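## Task

Take the yellow sponge off the counter and leave it lying inside the bin marked N4, with no part sticking out past the bin's rim. The bins must not be moved. The robot must not tip over or finish leaning. The sponge must stay in place without the robot holding it.

## Robot and tools

Robot: a simulated Hello Robot Stretch 4, about 1.6 m tall. It has an omni-wheel base whose rim lies within 0.23 m of the base origin, a lift that rides up a mast, one arm that telescopes forward, a wrist with yaw, pitch and roll, and a two-finger gripper. There is a single arm. Cameras: head_camera, head_left_camera, head_right_camera (all on the head) and wrist_camera.

Frames: the base frame sits on the floor below the base centre, x ahead, y to the left, z upward. hand_pose, reported in this frame, is a point between the open fingertips; with all wrist joints at zero its axes line up with the base frame. Its printed position may be slightly wrong. The odometry frame is where the base frame was when the scene began. base_odometry is built from wheel rotation only, so slipping looks like motion; heading runs -3.142 to 3.142, left positive.

execute_actions: argument actions is a list holding one action or none (none just reports state and images). cameras picks which images come back: a list of names, [] for none, or omitted/null/["all"] for all; an unknown name rejects the call. An action may contain base, joints or both, optionally with pace and contact_limits; or it may contain only end_of_arm. Parts of one action start at once and may finish at different times.
- base: a relative move from where the base last reported itself, exactly one key: translate_m (metres, forward +, -2 to 2), strafe_m (metres, left +, -2 to 2), or rotate_rad (radians, counter-clockwise seen from above +, -3.2 to 3.2). No turning happens during translate or strafe.
- joints: absolute targets keyed by joint name, any subset: lift_m 0 to 1.2 m; arm_m 0 to 0.55 m of extension; wrist_yaw_rad -1.134 to 4.276 (0 points ahead, + turns left, 3.14 is folded back, above 3.4 the arm may block it); wrist_pitch_rad -1.117 to 4.259 (0 level, 1.57 points down); wrist_roll_rad -1.117 to 4.259 (0 keeps fingers level, + rolls clockwise viewed from behind); gripper_m -0.038 to 0.141 m, the fingertip gap when empty (below 0 the fingers squeeze each other). Completion tolerances: lift and arm ±0.004, yaw and roll ±0.02, pitch ±0.05, gripper ±0.004. An out-of-range joint target is clipped and run, with a note; any other bad value or unknown key rejects the whole call and nothing moves.
- pace: "slow", "default", "fast" or "max" (default if absent). Base speed 0.1/0.3/0.4/0.6 m/s and turn rate 1/2/3/4 rad/s respectively, further reduced when the lift is above 0.2 m (down to 0.3 m/s and 1 rad/s at 1.2 m).
- contact_limits: only key arm_m, 0 (gentlest) to 0.75 (firmest), default 0.5; sets how hard the arm may push before it halts.
- end_of_arm: "enable_torque" turns back on any wrist or gripper motor that shut off, holding its present position.
One action runs at most 15 s. Anything you leave out of an action may keep driving toward an older target without status saying so. A helpful first move is lift_m 0.4 with wrist_yaw_rad 0 to unfold the wrist.

wait: seconds 0 to 10; nothing new is commanded; returns state and images like an empty action.
zoom_image: camera name plus region [x0, y0, x1, y1] in pixels of that camera's newest full image, top-left origin, at most 504 by 504.
finished_scene: scene (1 or 2) ends the current scene once the last command has been held; it is final and reports success, then gives the next task. Answering with no tool call ends everything.

Result lines: base_status and joint_status tell how each motion ended: "done" (for the base this only means the wheels turned enough), "off_target" (stopped short, may still push), "contact_stop_at_<key>" (blocked by something; lift, arm or wheels go slack, a slack lift can sag, slack wheels can roll), "limit_stop_at_<name>", "time_out", "torque_fault" (wrist/gripper motor went limp, send enable_torque). After these the old target is dropped. "limit_stop_at_tilt" means a lean over 6 degrees: lift, arm and wheels go slack until it lessens. "limit_stop_at_own_body" means a joint was heading into the robot; move away from the body, and beware tilting the gripper up (pitch below -0.2) while rolled (roll below -0.4 or above 4). on_its_own lists things this call did not command; "held at" is a held target, not a position. If a call reports a stop, later execute_actions, wait and finished_scene calls in that same reply are skipped. turned_by_wheels vs turned_by_imu differing by over about 0.1 rad suggests a collision or slip, and heading error of about their difference. base_tilt gives forward and right lean in degrees, with a fixed bias up to about 1.5. lidar_m: 12 distances in metres, 30-degree sectors, first straight ahead then counter-clockwise (4th left, 7th rear, 10th right); "-" means nothing seen or closer than 0.25 m; it sees from about 0.15 m up, so table tops register, but misses clear objects and thin legs. wrist_depth_mm: 7 by 7 grid of depths, 100 to 2000 mm, row by row from top left; "-" is invalid. motor_effort: percent of maximum, + toward higher joint values, peak of last action in brackets, noisy with a fixed bias; for wheel_0, wheel_1, wheel_2, + turns the base right. A load in a level gripper shifts wrist_pitch_rad effort away from 0.

Gripping: command gripper_m below the sponge's width; lower squeezes harder and pulls it toward the wrist. The gripper reading and "done" do not prove a grasp; a firm squeeze at gripper_m 0 or above shows up in gripper_m effort. If fingertips jam on a surface below, raise the lift.

Calibration: each camera has intrinsics K, distortion D and T_world_to_cam from base frame to camera (head_camera pinhole 420x560; head_left/right fisheye 420x672; wrist_camera pinhole 616x392). Values are approximate and the wrist camera's pose error grows with arm extension; results list cameras whose numbers have changed.

Cautions: don't drive or turn holding over 1 kg with arm_m above 0.2, especially at fast paces; avoid sustained pushes or pulls, high grips and high contact limits, which can tip the robot. Avoid dropping, slamming, hitting the bins, or pressing hard. Loose objects may occasionally be nudged. The robot keeps its last command while you think. Release the sponge fully inside the bin and confirm it rests there on its own before ending.

Each tool is called after "Call:" as name(argument=value, ...), one argument or row to a line, values as JSON.

## Session

Call:
execute_actions(
  actions=[],
)

Scene clock: 0.00 s.
base_odometry: x=+0.000 y=+0.000 heading=+0.000 (m, m, rad; odometry frame)
turned_by_wheels: +0.000 (rad since the last result)
turned_by_imu: +0.000 (rad since the last result)
base_tilt: forward=+0.1 right=-0.2 (deg)
lidar_m: 2.57 2.44 2.41 1.59 1.25 1.22 1.36 1.52 0.82 0.90 1.43 2.45
base_status: not commanded
joint_positions: lift_m=+0.125 arm_m=-0.001 wrist_yaw_rad=+3.059 wrist_pitch_rad=+0.015 wrist_roll_rad=-0.005 gripper_m=+0.057
joint_status: not commanded
motor_effort: lift_m=+19 arm_m=+0 wrist_yaw_rad=-1 wrist_pitch_rad=-6 wrist_roll_rad=-1 gripper_m=-1 wheel_0=+0 wheel_1=+0 wheel_2=+0 (%)
hand_pose: x=-0.1104 y=+0.1108 z=+0.2993 quat_wxyz=(+0.041, -0.008, -0.002, +0.999) (m; base frame)
wrist_depth_mm: 138 247 1708 1499 1336 1182 1098 / 118 142 1708 1499 1336 1182 1078 / 114 141 1618 1499 1336 1182 1078 / 125 158 1661 1464 1308 1182 1060 / 137 1808 1708 1464 1308 1160 1060 / 1430 1537 219 1430 1138 1138 1060 / 960 878 809 158 778 891 878
pictures: head_camera, head_left_camera, head_right_camera, wrist_camera
Images, in order (width x height): head_camera 420x560, head_left_camera 420x672, head_right_camera 420x672, wrist_camera 616x392.

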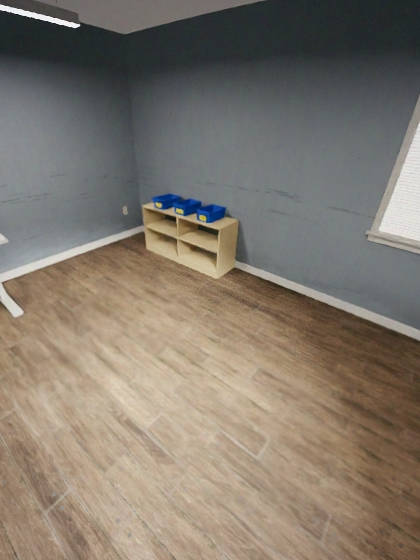

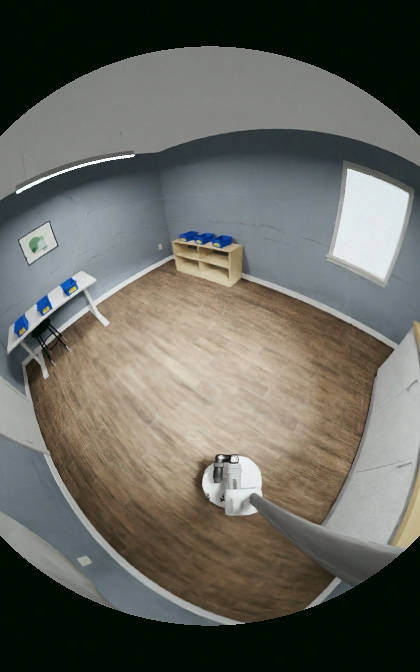

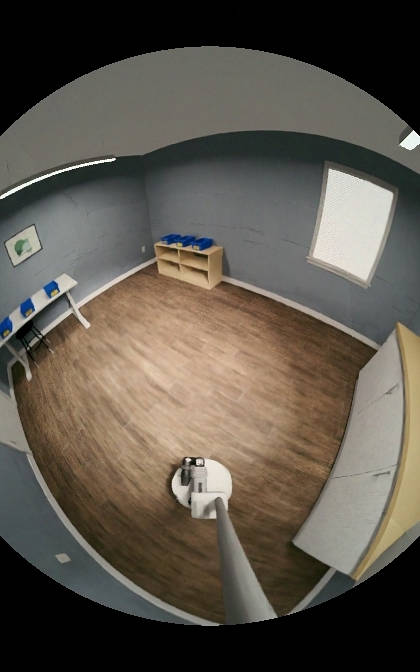

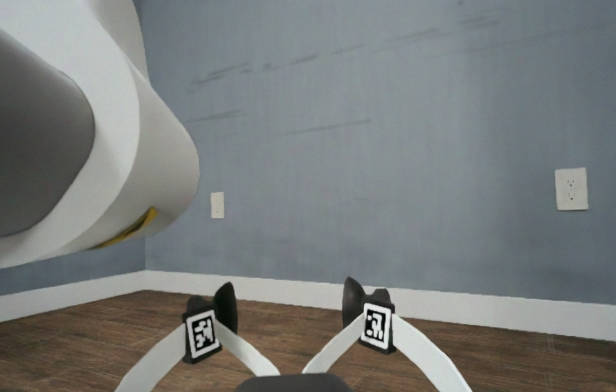

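Call:
zoom_image(
  camera="head_camera",
  region=[140, 180, 250, 240],
)

Call:
zoom_image(
  camera="head_left_camera",
  region=[0, 260, 110, 350],
)

Call:
execute_actions(
  actions=[
    {"base":{"rotate_rad":-2.0},"joints":{"lift_m":0.9,"wrist_yaw_rad":0},"pace":"fast"},
  ],
)

Region (140, 180, 250, 240) of head_camera's 420x560 image, scaled by 4.582, with more detail than that image has; it fills the top 275 rows of this view, and the rest is white.

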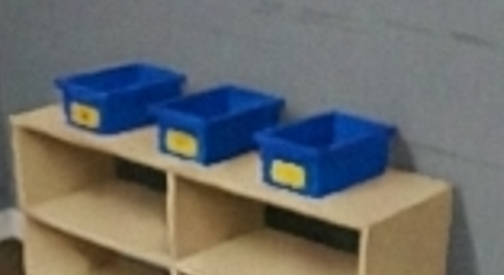

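Region (0, 260, 110, 350) of head_left_camera's 420x672 image, scaled by 4.582, with more detail than that image has; it fills the top 412 rows of this view, and the rest is white.

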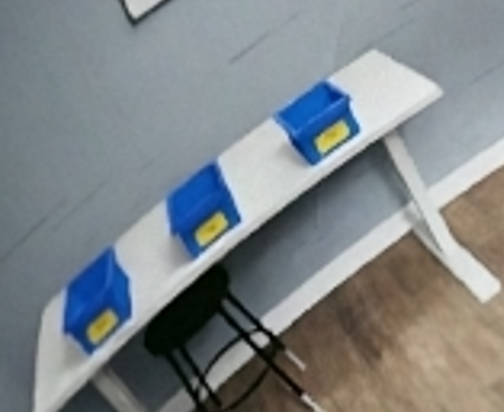

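Scene clock: 5.10 s.
base_odometry: x=+0.000 y=+0.000 heading=-2.000 (m, m, rad; odometry frame)
turned_by_wheels: -2.000 (rad since the last result)
turned_by_imu: -2.023 (rad since the last result)
base_tilt: forward=+0.2 right=-0.1 (deg)
lidar_m: 0.82 0.93 1.61 2.45 2.55 2.43 2.56 1.50 1.24 1.24 1.41 0.81
base_status: done
joint_positions: lift_m=+0.900 arm_m=-0.001 wrist_yaw_rad=+0.000 wrist_pitch_rad=+0.015 wrist_roll_rad=-0.005 gripper_m=+0.057
joint_status: all done
motor_effort: lift_m=+23(25) arm_m=+0(0) wrist_yaw_rad=-2(8) wrist_pitch_rad=-6(6) wrist_roll_rad=+0(1) gripper_m=-1(0) wheel_0=-1(5) wheel_1=-1(12) wheel_2=-2(8) (%)
hand_pose: x=+0.4584 y=-0.0873 z=+1.0737 quat_wxyz=(+1.000, -0.003, +0.007, +0.000) (m; base frame)
wrist_depth_mm: 1464 1430 1366 1308 1255 1229 1182 / 1464 1397 1366 1281 1255 1205 1182 / 1430 1397 1366 1308 1255 1205 1160 / 1430 1397 1336 1281 1255 1205 1160 / 1464 1366 1336 1281 1229 1182 1160 / 976 931 220 866 854 1205 1138 / 691 661 615 158 569 1160 1160
pictures: head_camera, head_left_camera, head_right_camera, wrist_camera
camera_calibration (this result's frames):
wrist_camera: T_world_to_cam=[[-0.0464696, -0.998568, -0.026501, -0.0526607], [0.0327696, 0.0249915, -0.99915, 1.1288], [0.998382, -0.0472985, 0.0315614, -0.272263], [0, 0, 0, 1]] pos_world=[0.232385, -0.0936732, 1.13503]
Images, in order (width x height): head_camera 420x560, head_left_camera 420x672, head_right_camera 420x672, wrist_camera 616x392.

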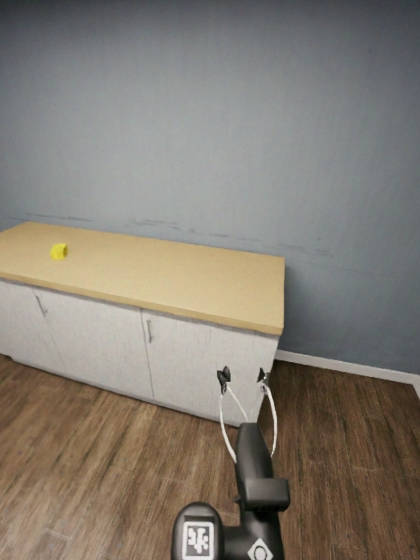

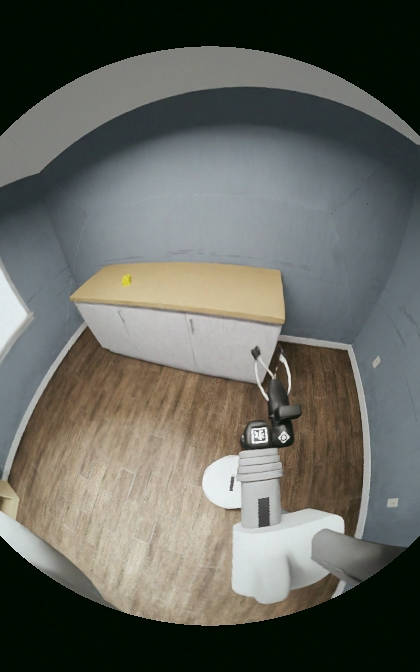

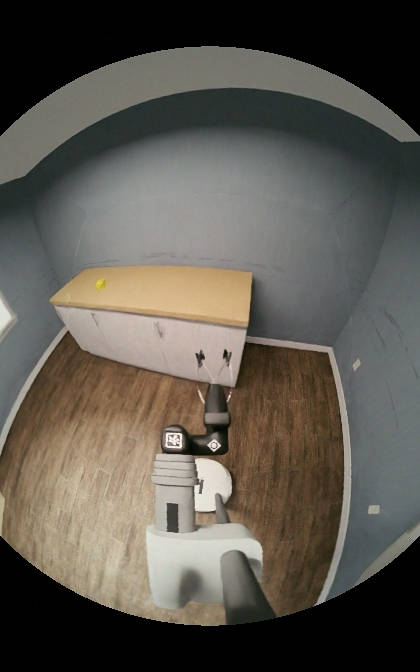

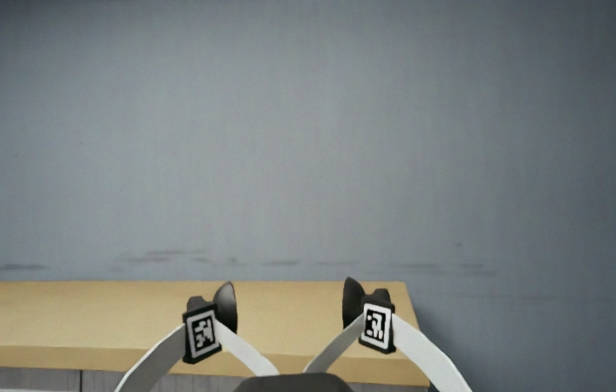

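Call:
execute_actions(
  actions=[
    {"base":{"rotate_rad":-0.21},"pace":"fast"},
  ],
  cameras=[],
)

Call:
execute_actions(
  actions=[
    {"base":{"strafe_m":1.25},"joints":{"gripper_m":0.14,"wrist_pitch_rad":0.5,"lift_m":1.0},"pace":"max"},
  ],
  cameras=["head_camera","wrist_camera"],
)

Scene clock: 6.57 s.
base_odometry: x=+0.000 y=+0.000 heading=-2.210 (m, m, rad; odometry frame)
turned_by_wheels: -0.210 (rad since the last result)
turned_by_imu: -0.213 (rad since the last result)
base_tilt: forward=+0.0 right=-0.3 (deg)
lidar_m: 0.81 0.86 1.24 2.45 2.56 3.07 2.64 1.76 1.29 1.24 1.30 1.55
base_status: done
joint_positions: lift_m=+0.900 arm_m=-0.001 wrist_yaw_rad=+0.000 wrist_pitch_rad=+0.015 wrist_roll_rad=-0.005 gripper_m=+0.057
joint_status: not commanded
motor_effort: lift_m=+23(23) arm_m=+0(0) wrist_yaw_rad=-1(2) wrist_pitch_rad=-6(6) wrist_roll_rad=+0(0) gripper_m=-1(0) wheel_0=+0(4) wheel_1=+0(4) wheel_2=-1(6) (%)
hand_pose: x=+0.4583 y=-0.0874 z=+1.0737 quat_wxyz=(+1.000, -0.003, +0.007, +0.000) (m; base frame)
wrist_depth_mm: 1255 1255 1308 1308 1336 1336 1366 / 1255 1281 1281 1281 1308 1336 1366 / 1255 1281 1281 1308 1336 1308 1366 / 1255 1281 1281 1281 1308 1308 1336 / 1229 1255 1281 1281 1281 1308 1308 / 976 917 219 1138 1281 1308 1336 / 597 591 591 159 1255 1281 1308
pictures: none
No camera images: the call's "cameras" was empty. Leave "cameras" out to get every camera's image.

Scene clock: 11.20 s.
base_odometry: x=+1.003 y=-0.746 heading=-2.211 (m, m, rad; odometry frame)
turned_by_wheels: +0.000 (rad since the last result)
turned_by_imu: +0.005 (rad since the last result)
base_tilt: forward=+0.0 right=-0.2 (deg)
lidar_m: 0.86 0.93 1.24 1.16 1.27 1.64 3.24 2.52 2.57 2.49 1.20 0.90
base_status: done
joint_positions: lift_m=+1.000 arm_m=-0.001 wrist_yaw_rad=+0.000 wrist_pitch_rad=+0.502 wrist_roll_rad=-0.005 gripper_m=+0.140
joint_status: all done
motor_effort: lift_m=+21(26) arm_m=+0(0) wrist_yaw_rad=-1(1) wrist_pitch_rad=-5(4) wrist_roll_rad=+1(1) gripper_m=+2(1) wheel_0=+1(9) wheel_1=+0(12) wheel_2=-1(0) (%)
hand_pose: x=+0.4228 y=-0.0874 z=+1.0393 quat_wxyz=(+0.969, -0.002, +0.248, +0.001) (m; base frame)
wrist_depth_mm: 1138 1138 1182 1182 1182 1205 1229 / 1205 1205 1255 1255 1255 1281 1281 / 1281 946 946 866 946 931 917 / 707 707 741 741 750 750 741 / 778 768 778 778 788 788 798 / 1537 208 842 842 820 842 866 / 1397 891 917 146 917 931 946
pictures: head_camera, wrist_camera
camera_calibration (this result's frames):
wrist_camera: T_world_to_cam=[[-0.0536882, -0.998557, -0.00156678, -0.0781561], [-0.438478, 0.0249848, -0.898395, 1.1902], [0.897137, -0.0475462, -0.439187, 0.296371], [0, 0, 0, 1]] pos_world=[0.251793, -0.0936887, 1.1993]
Images, in order (width x height): head_camera 420x560, wrist_camera 616x392.

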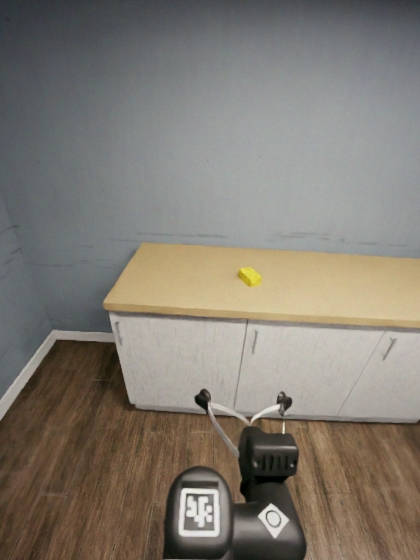

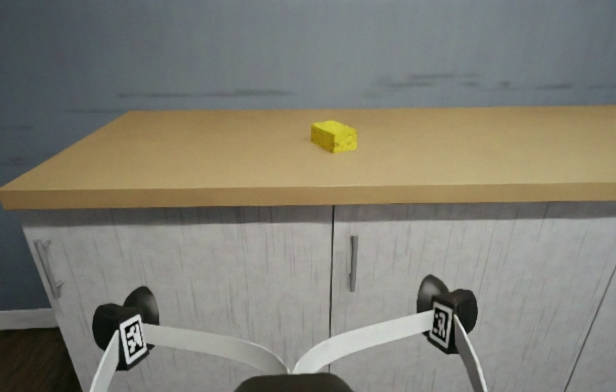

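Call:
execute_actions(
  actions=[
    {"base":{"strafe_m":-0.118},"joints":{"wrist_pitch_rad":1.57,"lift_m":1.15},"pace":"fast"},
  ],
  cameras=[],
)

Call:
execute_actions(
  actions=[
    {"base":{"translate_m":0.5},"joints":{"arm_m":0.42},"pace":"fast"},
  ],
  cameras=["head_camera","wrist_camera"],
)

Scene clock: 13.13 s.
base_odometry: x=+0.908 y=-0.676 heading=-2.211 (m, m, rad; odometry frame)
turned_by_wheels: +0.000 (rad since the last result)
turned_by_imu: -0.001 (rad since the last result)
base_tilt: forward=+0.0 right=-0.2 (deg)
lidar_m: 0.85 0.90 1.35 1.28 1.39 1.73 2.83 2.52 2.47 2.37 1.22 0.89
base_status: done
joint_positions: lift_m=+1.150 arm_m=-0.001 wrist_yaw_rad=+0.000 wrist_pitch_rad=+1.570 wrist_roll_rad=-0.005 gripper_m=+0.140
joint_status: all done
motor_effort: lift_m=+22(25) arm_m=+0(0) wrist_yaw_rad=-1(1) wrist_pitch_rad=+0(4) wrist_roll_rad=-2(0) gripper_m=-2(2) wheel_0=+1(8) wheel_1=+0(7) wheel_2=+0(2) (%)
hand_pose: x=+0.1701 y=-0.0874 z=+1.0395 quat_wxyz=(+0.707, -0.002, +0.707, +0.002) (m; base frame)
wrist_depth_mm: 1229 1255 1255 1281 1308 1308 1308 / 1255 1255 1255 1255 1281 1308 1336 / 1229 1229 1255 1281 1281 1281 1308 / 1229 1229 1255 1255 1281 1308 1308 / 1205 1229 1042 1060 1255 1255 1308 / 1205 209 1008 1042 1255 1281 1255 / 1182 1205 1008 147 1229 1255 1281
pictures: none
No camera images: the call's "cameras" was empty. Leave "cameras" out to get every camera's image.

Scene clock: 16.20 s.
base_odometry: x=+0.610 y=-1.077 heading=-2.210 (m, m, rad; odometry frame)
turned_by_wheels: +0.000 (rad since the last result)
turned_by_imu: -0.003 (rad since the last result)
base_tilt: forward=+0.1 right=-0.3 (deg)
lidar_m: 0.36 0.40 0.56 1.30 1.36 1.96 3.78 3.10 2.46 2.38 0.50 0.37
base_status: done
joint_positions: lift_m=+1.150 arm_m=+0.419 wrist_yaw_rad=+0.000 wrist_pitch_rad=+1.570 wrist_roll_rad=-0.005 gripper_m=+0.140
joint_status: all done
motor_effort: lift_m=+22(22) arm_m=+7(6) wrist_yaw_rad=-2(0) wrist_pitch_rad=+0(1) wrist_roll_rad=+1(1) gripper_m=+3(2) wheel_0=+0(6) wheel_1=+0(3) wheel_2=+2(9) (%)
hand_pose: x=+0.5900 y=-0.0874 z=+1.0395 quat_wxyz=(+0.707, -0.002, +0.707, +0.002) (m; base frame)
wrist_depth_mm: 351 355 359 364 368 373 377 / 349 353 357 362 366 368 373 / 345 351 353 359 362 366 370 / 343 347 351 355 362 366 368 / 343 345 349 309 357 362 364 / 342 208 345 309 351 357 362 / 338 342 343 147 351 357 357
pictures: head_camera, wrist_camera
camera_calibration (this result's frames):
wrist_camera: T_world_to_cam=[[-0.0269373, -0.998565, 0.0462888, -0.134709], [-0.998513, 0.0246833, -0.0485959, 0.71066], [0.0473836, -0.0475291, -0.997745, 1.22843], [0, 0, 0, 1]] pos_world=[0.647768, -0.093671, 1.26643]
Images, in order (width x height): head_camera 420x560, wrist_camera 616x392.

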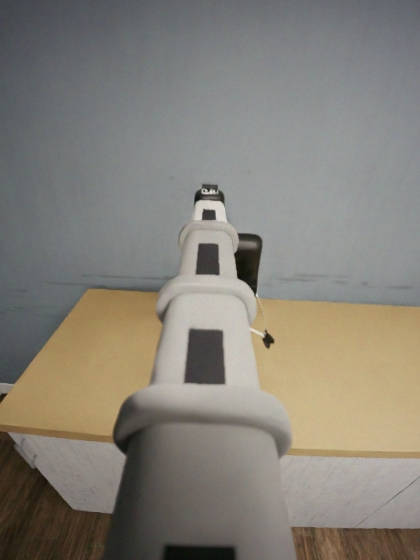

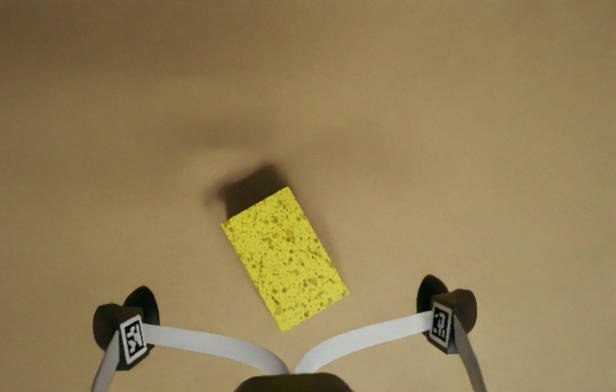

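Call:
execute_actions(
  actions=[
    {"joints":{"arm_m":0.441,"wrist_roll_rad":-0.52,"lift_m":1.10,"gripper_m":0.11},"pace":"fast"},
  ],
  cameras=[],
)

Call:
execute_actions(
  actions=[
    {"joints":{"lift_m":1.05}},
  ],
  cameras=["wrist_camera","head_right_camera"],
)

Scene clock: 17.87 s.
base_odometry: x=+0.610 y=-1.077 heading=-2.210 (m, m, rad; odometry frame)
turned_by_wheels: +0.000 (rad since the last result)
turned_by_imu: +0.000 (rad since the last result)
base_tilt: forward=+0.1 right=-0.2 (deg)
lidar_m: 0.36 0.39 0.54 1.29 1.36 1.93 3.81 3.10 2.48 2.38 0.51 0.38
base_status: not commanded
joint_positions: lift_m=+1.100 arm_m=+0.440 wrist_yaw_rad=+0.000 wrist_pitch_rad=+1.570 wrist_roll_rad=-0.520 gripper_m=+0.110
joint_status: all done
motor_effort: lift_m=+17(19) arm_m=+7(6) wrist_yaw_rad=-1(1) wrist_pitch_rad=+0(0) wrist_roll_rad=+0(3) gripper_m=+0(1) wheel_0=+0(0) wheel_1=+0(0) wheel_2=+2(2) (%)
hand_pose: x=+0.6109 y=-0.0874 z=+0.9899 quat_wxyz=(+0.684, -0.182, +0.683, +0.182) (m; base frame)
wrist_depth_mm: 303 306 310 314 317 322 325 / 300 303 307 312 315 319 322 / 298 301 304 309 314 315 320 / 294 298 303 306 310 314 319 / 294 297 300 259 307 312 315 / 291 293 297 257 214 309 314 / 290 291 294 154 303 309 312
pictures: none
No camera images: the call's "cameras" was empty. Leave "cameras" out to get every camera's image.

Scene clock: 18.97 s.
base_odometry: x=+0.610 y=-1.077 heading=-2.210 (m, m, rad; odometry frame)
turned_by_wheels: +0.000 (rad since the last result)
turned_by_imu: +0.000 (rad since the last result)
base_tilt: forward=+0.0 right=-0.2 (deg)
lidar_m: 0.37 0.40 0.56 1.29 1.37 1.95 3.81 3.09 2.46 2.37 0.50 0.37
base_status: not commanded
joint_positions: lift_m=+1.050 arm_m=+0.440 wrist_yaw_rad=+0.000 wrist_pitch_rad=+1.570 wrist_roll_rad=-0.520 gripper_m=+0.110
joint_status: all done
motor_effort: lift_m=+17(16) arm_m=+7(7) wrist_yaw_rad=-2(2) wrist_pitch_rad=+0(0) wrist_roll_rad=-1(1) gripper_m=+1(2) wheel_0=+0(0) wheel_1=+0(0) wheel_2=+2(2) (%)
hand_pose: x=+0.6109 y=-0.0874 z=+0.9400 quat_wxyz=(+0.684, -0.182, +0.683, +0.182) (m; base frame)
wrist_depth_mm: 254 256 259 263 266 268 272 / 251 253 257 260 264 267 271 / 250 253 255 258 262 265 268 / 248 250 254 256 259 264 266 / 246 249 250 211 257 260 264 / 245 246 208 208 214 259 262 / 243 244 205 154 253 258 259
pictures: head_right_camera, wrist_camera
camera_calibration (this result's frames):
wrist_camera: T_world_to_cam=[[0.467824, -0.882589, 0.0466648, -0.421991], [-0.881456, -0.469782, -0.0483854, 0.611752], [0.0646267, -0.0184971, -0.997738, 1.12013], [0, 0, 0, 1]] pos_world=[0.664259, -0.0643361, 1.16689]
Images, in order (width x height): head_right_camera 420x672, wrist_camera 616x392.

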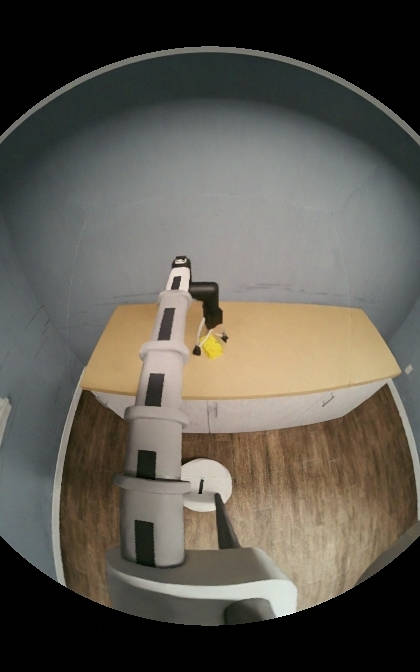

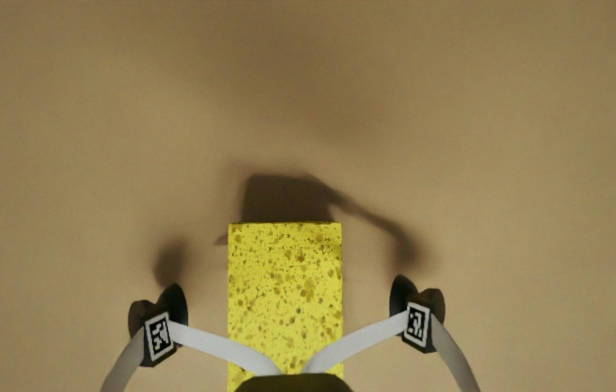

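Call:
execute_actions(
  actions=[
    {"joints":{"gripper_m":0.03}},
  ],
  cameras=[],
)

Call:
execute_actions(
  actions=[
    {"joints":{"lift_m":1.12},"pace":"fast"},
  ],
  cameras=["wrist_camera"],
)

Scene clock: 20.73 s.
base_odometry: x=+0.610 y=-1.077 heading=-2.210 (m, m, rad; odometry frame)
turned_by_wheels: +0.000 (rad since the last result)
turned_by_imu: +0.000 (rad since the last result)
base_tilt: forward=+0.1 right=-0.4 (deg)
lidar_m: 0.36 0.40 0.56 1.30 1.37 1.93 3.78 3.11 2.44 2.37 0.53 0.37
base_status: not commanded
joint_positions: lift_m=+1.050 arm_m=+0.440 wrist_yaw_rad=+0.000 wrist_pitch_rad=+1.570 wrist_roll_rad=-0.520 gripper_m=+0.030
joint_status: all done
motor_effort: lift_m=+17(17) arm_m=+7(7) wrist_yaw_rad=-1(2) wrist_pitch_rad=+0(0) wrist_roll_rad=-2(0) gripper_m=-14(11) wheel_0=+0(0) wheel_1=+0(0) wheel_2=+2(2) (%)
hand_pose: x=+0.6109 y=-0.0874 z=+0.9400 quat_wxyz=(+0.684, -0.182, +0.683, +0.182) (m; base frame)
wrist_depth_mm: 253 256 260 262 266 271 271 / 252 254 257 260 263 267 270 / 250 252 256 259 263 265 268 / 248 251 253 257 259 263 267 / 246 250 251 202 257 262 263 / 244 247 199 200 208 260 262 / 243 243 197 198 253 257 260
pictures: none
No camera images: the call's "cameras" was empty. Leave "cameras" out to get every camera's image.

Scene clock: 21.77 s.
base_odometry: x=+0.610 y=-1.077 heading=-2.210 (m, m, rad; odometry frame)
turned_by_wheels: +0.000 (rad since the last result)
turned_by_imu: +0.000 (rad since the last result)
base_tilt: forward=-0.1 right=-0.3 (deg)
lidar_m: 0.37 0.40 0.56 1.28 1.34 1.93 3.78 3.12 2.48 2.39 0.51 0.38
base_status: not commanded
joint_positions: lift_m=+1.120 arm_m=+0.440 wrist_yaw_rad=+0.000 wrist_pitch_rad=+1.570 wrist_roll_rad=-0.520 gripper_m=+0.030
joint_status: all done
motor_effort: lift_m=+23(25) arm_m=+7(7) wrist_yaw_rad=-2(2) wrist_pitch_rad=+1(0) wrist_roll_rad=+1(0) gripper_m=-15(14) wheel_0=+1(0) wheel_1=+0(0) wheel_2=+2(2) (%)
hand_pose: x=+0.6109 y=-0.0874 z=+1.0095 quat_wxyz=(+0.684, -0.182, +0.683, +0.182) (m; base frame)
wrist_depth_mm: 322 325 329 332 338 342 347 / 319 324 327 330 336 340 343 / 317 320 324 329 332 336 342 / 314 319 322 325 330 334 338 / 314 315 319 202 327 332 336 / 310 314 199 200 208 330 334 / 309 309 197 198 322 327 330
pictures: wrist_camera
camera_calibration (this result's frames):
wrist_camera: T_world_to_cam=[[0.467825, -0.882588, 0.0466648, -0.425237], [-0.881455, -0.469783, -0.0483855, 0.615117], [0.0646268, -0.018497, -0.997738, 1.18948], [0, 0, 0, 1]] pos_world=[0.664262, -0.064336, 1.2364]
Images, in order (width x height): wrist_camera 616x392.

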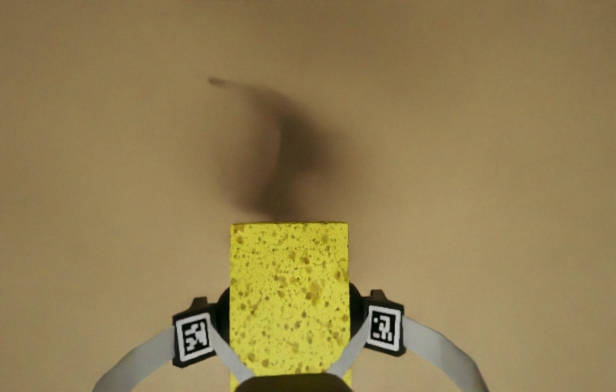

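Call:
execute_actions(
  actions=[
    {"base":{"translate_m":-2.0},"joints":{"arm_m":0.0,"wrist_roll_rad":0},"pace":"max"},
  ],
  cameras=[],
)

Call:
execute_actions(
  actions=[
    {"base":{"rotate_rad":2.2},"pace":"max"},
  ],
)

Scene clock: 29.70 s.
base_odometry: x=+1.804 y=+0.528 heading=-2.210 (m, m, rad; odometry frame)
turned_by_wheels: +0.000 (rad since the last result)
turned_by_imu: +0.010 (rad since the last result)
base_tilt: forward=+0.1 right=-0.3 (deg)
lidar_m: 2.35 1.89 1.42 0.98 1.03 1.45 1.69 1.06 1.35 2.32 2.44 2.42
base_status: done
joint_positions: lift_m=+1.120 arm_m=+0.001 wrist_yaw_rad=+0.000 wrist_pitch_rad=+1.570 wrist_roll_rad=+0.000 gripper_m=+0.030
joint_status: all done
motor_effort: lift_m=+23(23) arm_m=-7(8) wrist_yaw_rad=-1(2) wrist_pitch_rad=+0(1) wrist_roll_rad=+1(2) gripper_m=-13(13) wheel_0=-1(6) wheel_1=+2(5) wheel_2=-2(9) (%)
hand_pose: x=+0.1723 y=-0.0874 z=+1.0095 quat_wxyz=(+0.707, +0.000, +0.707, +0.000) (m; base frame)
wrist_depth_mm: 1229 1229 1255 1255 1255 1281 1308 / 1205 1205 1229 1229 1281 1281 1281 / 1182 1205 1229 1229 1255 1255 1281 / 1205 1205 1205 1229 1255 1255 1255 / 1182 1205 991 202 1255 1255 1255 / 1160 1182 199 200 209 1255 1229 / 1182 1182 197 198 1205 1229 1229
pictures: none
No camera images: the call's "cameras" was empty. Leave "cameras" out to get every camera's image.

Scene clock: 32.77 s.
base_odometry: x=+1.804 y=+0.528 heading=-0.011 (m, m, rad; odometry frame)
turned_by_wheels: +2.200 (rad since the last result)
turned_by_imu: +2.225 (rad since the last result)
base_tilt: forward=+0.0 right=-0.2 (deg)
lidar_m: 1.07 1.71 1.57 1.05 1.50 2.33 2.55 2.38 2.38 1.75 1.38 0.98
base_status: done
joint_positions: lift_m=+1.120 arm_m=+0.001 wrist_yaw_rad=+0.000 wrist_pitch_rad=+1.570 wrist_roll_rad=+0.000 gripper_m=+0.030
joint_status: not commanded
motor_effort: lift_m=+22(23) arm_m=-7(7) wrist_yaw_rad=-2(1) wrist_pitch_rad=+0(1) wrist_roll_rad=+0(1) gripper_m=-18(13) wheel_0=+0(6) wheel_1=-1(4) wheel_2=+1(5) (%)
hand_pose: x=+0.1724 y=-0.0874 z=+1.0096 quat_wxyz=(+0.707, +0.000, +0.707, +0.000) (m; base frame)
wrist_depth_mm: 1205 1229 1255 1229 1255 1281 1308 / 1205 1229 1255 1255 1255 1255 1281 / 1205 1205 1229 1255 1255 1255 1281 / 1182 1182 1229 1205 1255 1255 1255 / 1205 1182 991 202 1255 1229 1255 / 1160 1182 199 200 208 1229 1229 / 1160 1182 197 198 1205 1229 1229
pictures: head_camera, head_left_camera, head_right_camera, wrist_camera
camera_calibration (this result's frames):
wrist_camera: T_world_to_cam=[[-0.032201, -0.998409, 0.0462877, -0.143652], [-0.998374, 0.0299518, -0.0484918, 0.292527], [0.0470282, -0.0477739, -0.99775, 1.21841], [0, 0, 0, 1]] pos_world=[0.230126, -0.0939769, 1.23651]
Images, in order (width x height): head_camera 420x560, head_left_camera 420x672, head_right_camera 420x672, wrist_camera 616x392.

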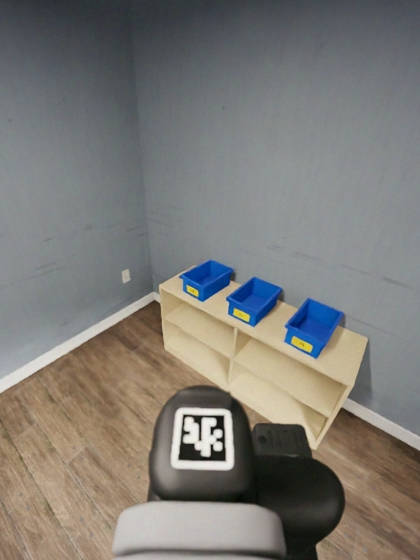

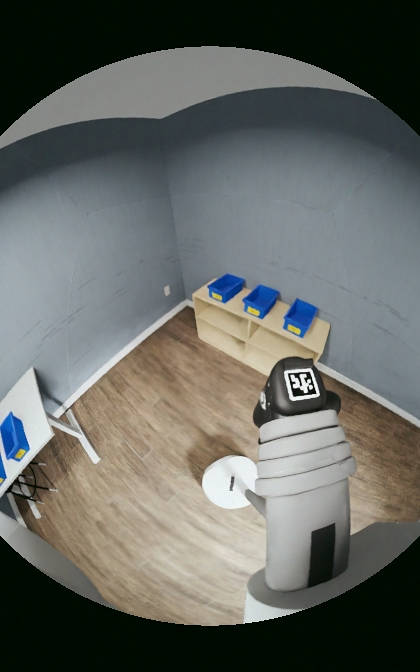

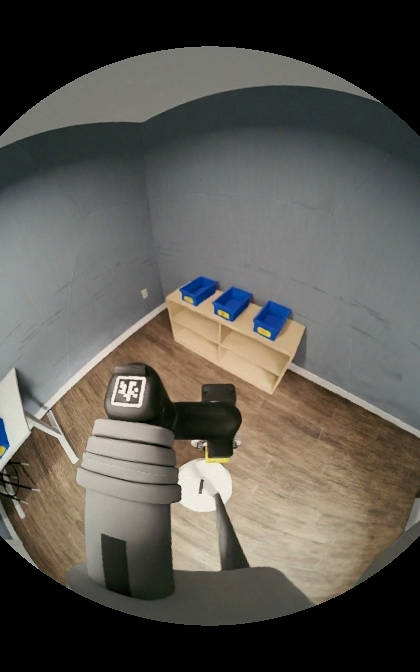

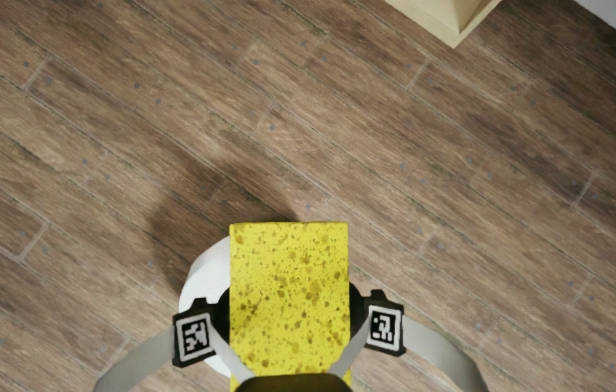

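Call:
zoom_image(
  camera="head_camera",
  region=[170, 260, 350, 365],
)

Region (170, 260, 350, 365) of head_camera's 420x560 image, scaled by 2.800, with more detail than that image has; it fills the top 294 rows of this view, and the rest is white.

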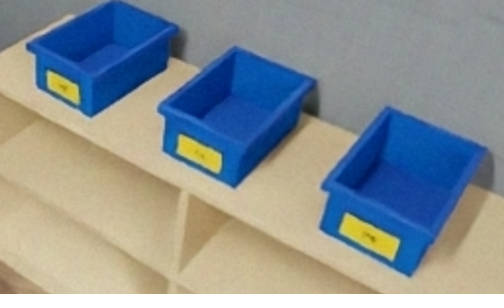

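Call:
execute_actions(
  actions=[
    {"base":{"rotate_rad":-0.66},"joints":{"lift_m":0.5,"wrist_pitch_rad":0.1,"wrist_yaw_rad":0.4},"pace":"fast"},
  ],
  cameras=["wrist_camera","head_camera"],
)

Scene clock: 36.80 s.
base_odometry: x=+1.804 y=+0.528 heading=-0.670 (m, m, rad; odometry frame)
turned_by_wheels: -0.660 (rad since the last result)
turned_by_imu: -0.667 (rad since the last result)
base_tilt: forward=+0.2 right=-0.3 (deg)
lidar_m: 0.98 1.03 1.39 1.69 1.06 1.30 2.33 2.46 2.46 2.37 1.96 1.44
base_status: done
joint_positions: lift_m=+0.500 arm_m=+0.001 wrist_yaw_rad=+0.400 wrist_pitch_rad=+0.102 wrist_roll_rad=+0.000 gripper_m=+0.030
joint_status: all done
motor_effort: lift_m=+17(19) arm_m=-6(7) wrist_yaw_rad=-1(5) wrist_pitch_rad=-7(12) wrist_roll_rad=+1(0) gripper_m=-15(14) wheel_0=+1(2) wheel_1=+0(3) wheel_2=+1(6) (%)
hand_pose: x=+0.4704 y=+0.0312 z=+0.6489 quat_wxyz=(+0.979, -0.010, +0.050, +0.198) (m; base frame)
wrist_depth_mm: 1499 1366 1255 1160 1060 1008 931 / 1464 1366 1255 1160 1078 1008 946 / 1499 1397 1255 1182 1078 1008 960 / 1499 1098 1008 842 1060 1025 960 / 1182 1397 891 202 1078 1025 976 / 1160 1160 198 200 208 1042 976 / 1229 904 197 198 741 1025 976
pictures: head_camera, wrist_camera
camera_calibration (this result's frames):
wrist_camera: T_world_to_cam=[[0.343302, -0.938827, -0.0273518, -0.129618], [-0.0620463, 0.00638874, -0.998053, 0.745537], [0.937173, 0.344331, -0.0560575, -0.19187], [0, 0, 0, 1]] pos_world=[0.270571, -0.060385, 0.729784]
Images, in order (width x height): head_camera 420x560, wrist_camera 616x392.

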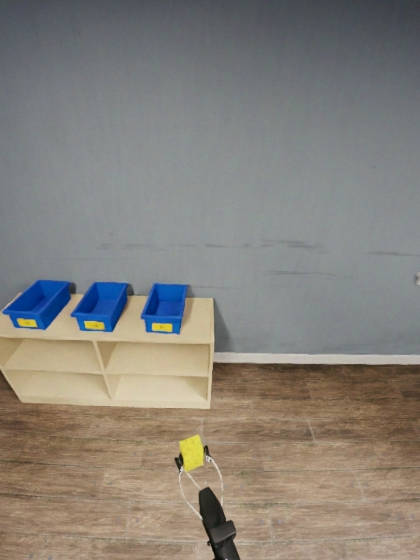

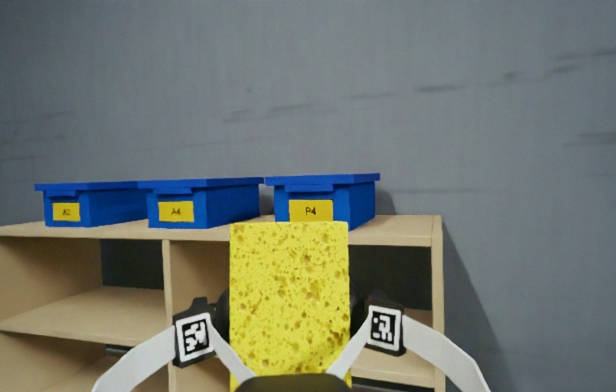

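Not here; check the table.

Call:
execute_actions(
  actions=[
    {"base":{"rotate_rad":1.555},"joints":{"lift_m":0.62,"wrist_yaw_rad":0.8},"pace":"fast"},
  ],
  cameras=["wrist_camera","head_left_camera"],
)

Call:
zoom_image(
  camera="wrist_camera",
  region=[0, 120, 504, 260],
)

Scene clock: 38.67 s.
base_odometry: x=+1.804 y=+0.528 heading=+0.885 (m, m, rad; odometry frame)
turned_by_wheels: +1.555 (rad since the last result)
turned_by_imu: +1.573 (rad since the last result)
base_tilt: forward=+0.1 right=-0.3 (deg)
lidar_m: 1.69 1.07 1.26 2.32 2.42 2.49 2.39 1.95 1.45 0.98 1.03 1.37
base_status: done
joint_positions: lift_m=+0.620 arm_m=+0.001 wrist_yaw_rad=+0.800 wrist_pitch_rad=+0.102 wrist_roll_rad=+0.000 gripper_m=+0.030
joint_status: all done
motor_effort: lift_m=+22(26) arm_m=-6(6) wrist_yaw_rad=-2(7) wrist_pitch_rad=-6(7) wrist_roll_rad=+3(0) gripper_m=-11(12) wheel_0=+0(7) wheel_1=+0(3) wheel_2=+2(8) (%)
hand_pose: x=+0.4347 y=+0.1450 z=+0.7686 quat_wxyz=(+0.920, -0.020, +0.047, +0.389) (m; base frame)
wrist_depth_mm: - - - 1808 1537 1336 1160 / - - - 1808 1499 1336 1182 / - - - 1863 1537 1366 1182 / - 1618 1182 1499 1537 1366 1182 / - - 1138 201 1537 1366 1205 / - - 198 200 209 1366 1205 / 1863 1537 197 198 1464 1336 1229
pictures: head_left_camera, wrist_camera
camera_calibration (this result's frames):
wrist_camera: T_world_to_cam=[[0.681941, -0.730895, -0.0273656, -0.184602], [-0.0594838, -0.018131, -0.998065, 0.864455], [0.728984, 0.682249, -0.0558407, -0.149523], [0, 0, 0, 1]] pos_world=[0.286309, -0.017239, 0.849381]
Images, in order (width x height): head_left_camera 420x672, wrist_camera 616x392.

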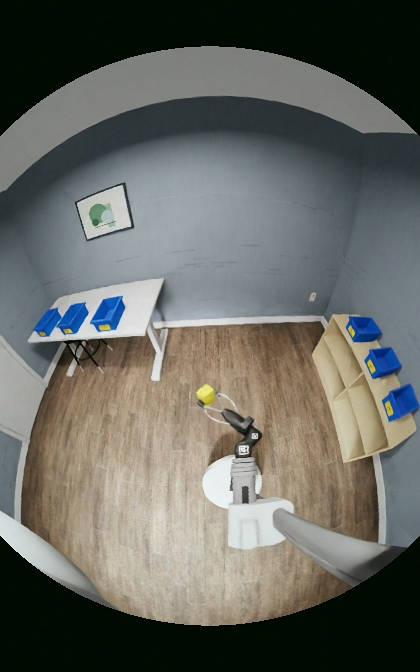

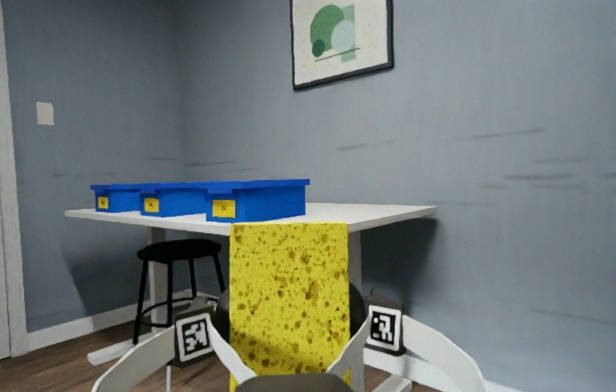

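Region (0, 120, 504, 260) of wrist_camera's 616x392 image, scaled by 1.000.

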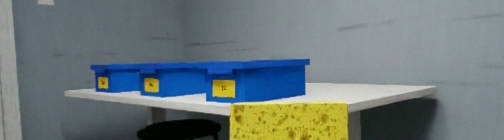

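Call:
execute_actions(
  actions=[
    {"base":{"strafe_m":1.06},"joints":{"wrist_yaw_rad":0.5},"pace":"max"},
  ],
  cameras=["wrist_camera","head_camera"],
)

Scene clock: 42.47 s.
base_odometry: x=+0.984 y=+1.199 heading=+0.885 (m, m, rad; odometry frame)
turned_by_wheels: +0.000 (rad since the last result)
turned_by_imu: +0.004 (rad since the last result)
base_tilt: forward=+0.0 right=-0.2 (deg)
lidar_m: 0.87 0.92 1.25 1.26 1.34 1.83 2.37 2.49 2.54 2.04 2.09 0.91
base_status: done
joint_positions: lift_m=+0.620 arm_m=+0.001 wrist_yaw_rad=+0.500 wrist_pitch_rad=+0.102 wrist_roll_rad=+0.000 gripper_m=+0.030
joint_status: all done
motor_effort: lift_m=+22(22) arm_m=-6(7) wrist_yaw_rad=-2(9) wrist_pitch_rad=-6(6) wrist_roll_rad=+1(0) gripper_m=-9(14) wheel_0=+0(10) wheel_1=+1(10) wheel_2=+1(2) (%)
hand_pose: x=+0.4658 y=+0.0609 z=+0.7686 quat_wxyz=(+0.968, -0.013, +0.050, +0.247) (m; base frame)
wrist_depth_mm: 1308 1661 1661 1537 1336 1255 1160 / 1308 1618 1708 1499 1366 1281 1182 / 1308 1618 1708 1537 1397 1308 1182 / 1308 1025 1078 732 1366 1025 559 / 1255 1430 798 202 732 609 554 / 1336 1576 198 200 208 1336 1229 / 1281 1430 197 198 1430 1308 1229
pictures: head_camera, wrist_camera
camera_calibration (this result's frames):
wrist_camera: T_world_to_cam=[[0.435447, -0.899799, -0.0273649, -0.142192], [-0.0621889, 0.000257807, -0.998064, 0.864923], [0.898064, 0.436305, -0.0558452, -0.17861], [0, 0, 0, 1]] pos_world=[0.276109, -0.0502382, 0.849384]
Images, in order (width x height): head_camera 420x560, wrist_camera 616x392.

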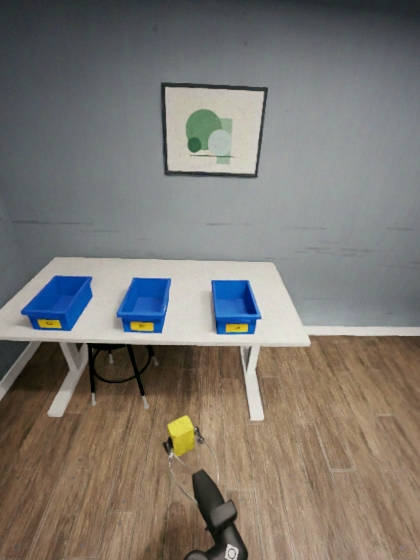

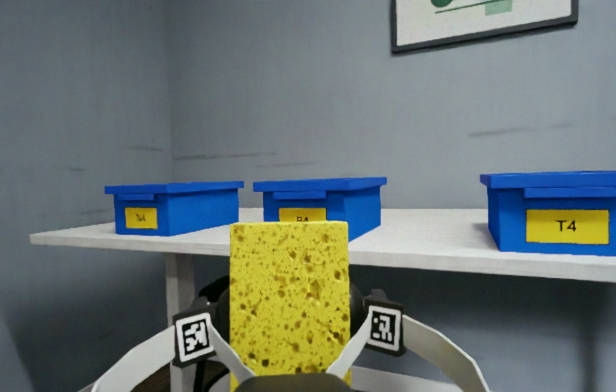

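Call:
zoom_image(
  camera="wrist_camera",
  region=[100, 170, 340, 240],
)

Region (100, 170, 340, 240) of wrist_camera's 616x392 image, scaled by 2.100; it fills the top 147 rows of this view, and the rest is white.

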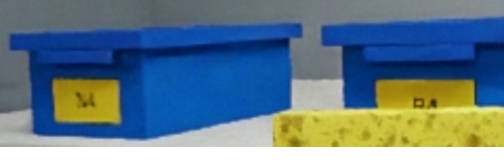

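Call:
execute_actions(
  actions=[
    {"base":{"strafe_m":0.79},"joints":{"wrist_yaw_rad":0,"wrist_pitch_rad":1.57,"lift_m":1.03},"pace":"max"},
  ],
  cameras=[],
)

Call:
execute_actions(
  actions=[
    {"base":{"translate_m":0.5},"joints":{"arm_m":0.38},"pace":"fast"},
  ],
  cameras=["wrist_camera","head_right_camera"],
)

Scene clock: 45.90 s.
base_odometry: x=+0.372 y=+1.700 heading=+0.885 (m, m, rad; odometry frame)
turned_by_wheels: +0.000 (rad since the last result)
turned_by_imu: +0.003 (rad since the last result)
base_tilt: forward=+0.1 right=-0.2 (deg)
lidar_m: 0.85 0.67 0.50 0.46 0.47 0.70 1.96 2.48 3.38 2.82 1.25 0.91
base_status: done
joint_positions: lift_m=+1.030 arm_m=+0.001 wrist_yaw_rad=+0.000 wrist_pitch_rad=+1.570 wrist_roll_rad=+0.000 gripper_m=+0.030
joint_status: all done
motor_effort: lift_m=+22(26) arm_m=-6(6) wrist_yaw_rad=-1(8) wrist_pitch_rad=+0(5) wrist_roll_rad=+0(1) gripper_m=-12(13) wheel_0=+1(10) wheel_1=+0(12) wheel_2=+1(0) (%)
hand_pose: x=+0.1722 y=-0.0874 z=+0.9195 quat_wxyz=(+0.707, +0.000, +0.707, +0.000) (m; base frame)
wrist_depth_mm: 960 1138 1138 1160 1182 1205 1205 / 960 1118 1160 1160 1160 1182 1205 / 946 1138 1138 1138 1160 1160 1182 / 931 1098 1118 1138 1160 1182 1160 / 931 1118 904 202 1138 1160 1182 / 904 1098 199 200 208 1160 1160 / 904 1098 197 198 1138 1138 1160
pictures: none
No camera images: the call's "cameras" was empty. Leave "cameras" out to get every camera's image.

Scene clock: 48.80 s.
base_odometry: x=+0.689 y=+2.087 heading=+0.885 (m, m, rad; odometry frame)
turned_by_wheels: +0.000 (rad since the last result)
turned_by_imu: -0.003 (rad since the last result)
base_tilt: forward=+0.0 right=-0.2 (deg)
lidar_m: 0.37 0.39 0.45 0.44 0.48 0.70 1.94 2.99 3.36 2.83 0.53 0.38
base_status: done
joint_positions: lift_m=+1.030 arm_m=+0.379 wrist_yaw_rad=+0.000 wrist_pitch_rad=+1.570 wrist_roll_rad=+0.000 gripper_m=+0.030
joint_status: all done
motor_effort: lift_m=+22(22) arm_m=+7(9) wrist_yaw_rad=-2(1) wrist_pitch_rad=+0(1) wrist_roll_rad=+1(2) gripper_m=-10(12) wheel_0=-1(2) wheel_1=+0(5) wheel_2=+1(9) (%)
hand_pose: x=+0.5500 y=-0.0874 z=+0.9195 quat_wxyz=(+0.707, +0.000, +0.707, +0.000) (m; base frame)
wrist_depth_mm: 421 427 430 436 439 445 449 / 418 424 427 324 436 439 449 / 415 418 384 427 407 439 442 / 413 415 418 421 418 433 439 / 407 413 300 202 375 430 436 / 407 410 199 200 208 427 436 / 404 404 197 198 310 424 430
pictures: head_right_camera, wrist_camera
camera_calibration (this result's frames):
wrist_camera: T_world_to_cam=[[-0.0320237, -0.998415, 0.0462843, -0.127418], [-0.998375, 0.0297695, -0.0485982, 0.665271], [0.0471433, -0.0477653, -0.997745, 1.11073], [0, 0, 0, 1]] pos_world=[0.607746, -0.0939663, 1.14645]
Images, in order (width x height): head_right_camera 420x672, wrist_camera 616x392.

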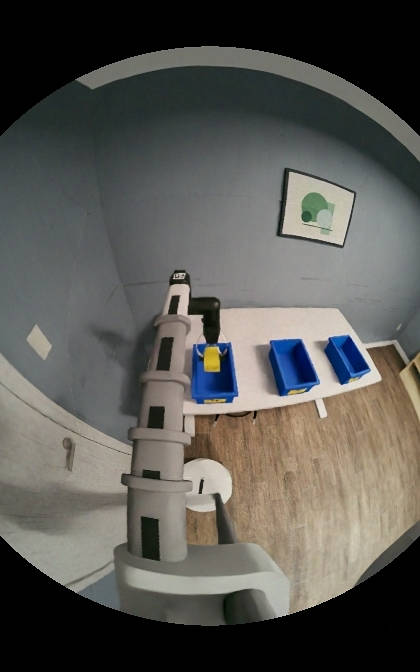

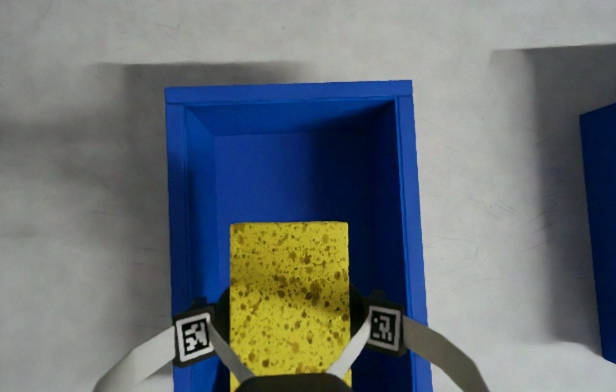

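Call:
execute_actions(
  actions=[
    {"joints":{"lift_m":0.875,"arm_m":0.39}},
  ],
  cameras=[],
)

Call:
execute_actions(
  actions=[
    {"joints":{"gripper_m":0.085}},
  ],
  cameras=[],
)

Call:
execute_actions(
  actions=[
    {"joints":{"lift_m":1.0},"pace":"fast"},
  ],
  cameras=["wrist_camera"],
)

Scene clock: 50.87 s.
base_odometry: x=+0.689 y=+2.087 heading=+0.885 (m, m, rad; odometry frame)
turned_by_wheels: +0.000 (rad since the last result)
turned_by_imu: +0.000 (rad since the last result)
base_tilt: forward=+0.1 right=-0.2 (deg)
lidar_m: 0.36 0.39 0.45 0.44 0.49 0.68 1.96 3.00 3.36 2.84 0.54 0.38
base_status: not commanded
joint_positions: lift_m=+0.875 arm_m=+0.389 wrist_yaw_rad=+0.000 wrist_pitch_rad=+1.570 wrist_roll_rad=+0.000 gripper_m=+0.030
joint_status: all done
motor_effort: lift_m=+17(20) arm_m=+7(7) wrist_yaw_rad=-1(2) wrist_pitch_rad=+0(0) wrist_roll_rad=+1(0) gripper_m=-14(15) wheel_0=-1(0) wheel_1=+0(0) wheel_2=+1(1) (%)
hand_pose: x=+0.5599 y=-0.0874 z=+0.7650 quat_wxyz=(+0.707, +0.000, +0.707, +0.000) (m; base frame)
wrist_depth_mm: 152 161 164 167 172 163 287 / 151 195 231 238 243 174 285 / 148 196 267 271 272 177 282 / 148 192 265 268 271 179 281 / 147 190 263 202 270 182 278 / 146 186 199 200 208 184 154 / 145 160 197 198 264 164 153
pictures: none
No camera images: the call's "cameras" was empty. Leave "cameras" out to get every camera's image.

Scene clock: 52.23 s.
base_odometry: x=+0.689 y=+2.087 heading=+0.885 (m, m, rad; odometry frame)
turned_by_wheels: +0.000 (rad since the last result)
turned_by_imu: +0.000 (rad since the last result)
base_tilt: forward=+0.1 right=-0.2 (deg)
lidar_m: 0.36 0.38 0.46 0.42 0.50 0.68 1.94 3.00 3.36 2.83 0.54 0.39
base_status: not commanded
joint_positions: lift_m=+0.875 arm_m=+0.389 wrist_yaw_rad=+0.000 wrist_pitch_rad=+1.570 wrist_roll_rad=+0.000 gripper_m=+0.085
joint_status: all done
motor_effort: lift_m=+17(17) arm_m=+7(7) wrist_yaw_rad=-2(2) wrist_pitch_rad=+0(0) wrist_roll_rad=+0(2) gripper_m=+0(11) wheel_0=-1(1) wheel_1=+0(0) wheel_2=+1(1) (%)
hand_pose: x=+0.5599 y=-0.0874 z=+0.7650 quat_wxyz=(+0.707, +0.000, +0.707, +0.000) (m; base frame)
wrist_depth_mm: 152 161 163 167 172 162 287 / 151 195 230 238 244 174 285 / 149 196 267 272 273 176 283 / 148 193 266 268 271 178 279 / 147 190 263 222 270 181 277 / 146 182 220 221 218 184 154 / 145 161 217 153 266 174 153
pictures: none
No camera images: the call's "cameras" was empty. Leave "cameras" out to get every camera's image.

Scene clock: 53.50 s.
base_odometry: x=+0.689 y=+2.087 heading=+0.885 (m, m, rad; odometry frame)
turned_by_wheels: +0.000 (rad since the last result)
turned_by_imu: +0.000 (rad since the last result)
base_tilt: forward=+0.1 right=-0.2 (deg)
lidar_m: 0.36 0.38 0.45 0.43 0.50 0.68 1.94 2.99 3.36 2.82 0.55 0.39
base_status: not commanded
joint_positions: lift_m=+1.000 arm_m=+0.389 wrist_yaw_rad=+0.000 wrist_pitch_rad=+1.570 wrist_roll_rad=+0.000 gripper_m=+0.085
joint_status: all done
motor_effort: lift_m=+22(25) arm_m=+7(7) wrist_yaw_rad=-2(1) wrist_pitch_rad=+0(0) wrist_roll_rad=+1(2) gripper_m=+0(0) wheel_0=+0(1) wheel_1=+0(0) wheel_2=+1(1) (%)
hand_pose: x=+0.5599 y=-0.0874 z=+0.8895 quat_wxyz=(+0.707, +0.000, +0.707, +0.000) (m; base frame)
wrist_depth_mm: 392 397 399 407 407 413 418 / 389 394 397 287 300 410 415 / 384 389 347 394 332 407 413 / 382 384 389 392 325 404 407 / 379 382 359 345 330 399 407 / 377 382 342 343 218 399 402 / 375 375 294 153 315 397 399
pictures: wrist_camera
camera_calibration (this result's frames):
wrist_camera: T_world_to_cam=[[-0.0322049, -0.998409, 0.0462896, -0.125616], [-0.998377, 0.0299584, -0.0484331, 0.673537], [0.0469693, -0.0477742, -0.997753, 1.08042], [0, 0, 0, 1]] pos_world=[0.617651, -0.0939773, 1.11643]
Images, in order (width x height): wrist_camera 616x392.

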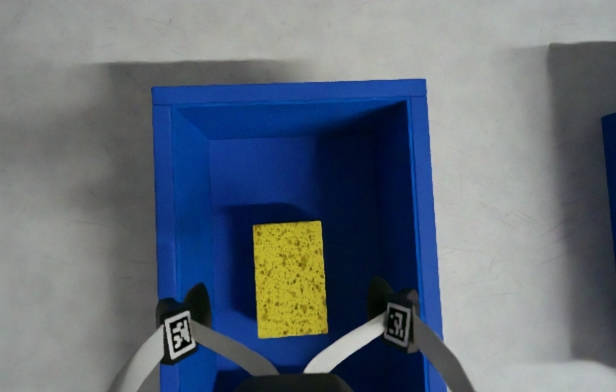

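Call:
finished_scene(
  scene=1,
)

The scene is finished: the task was done.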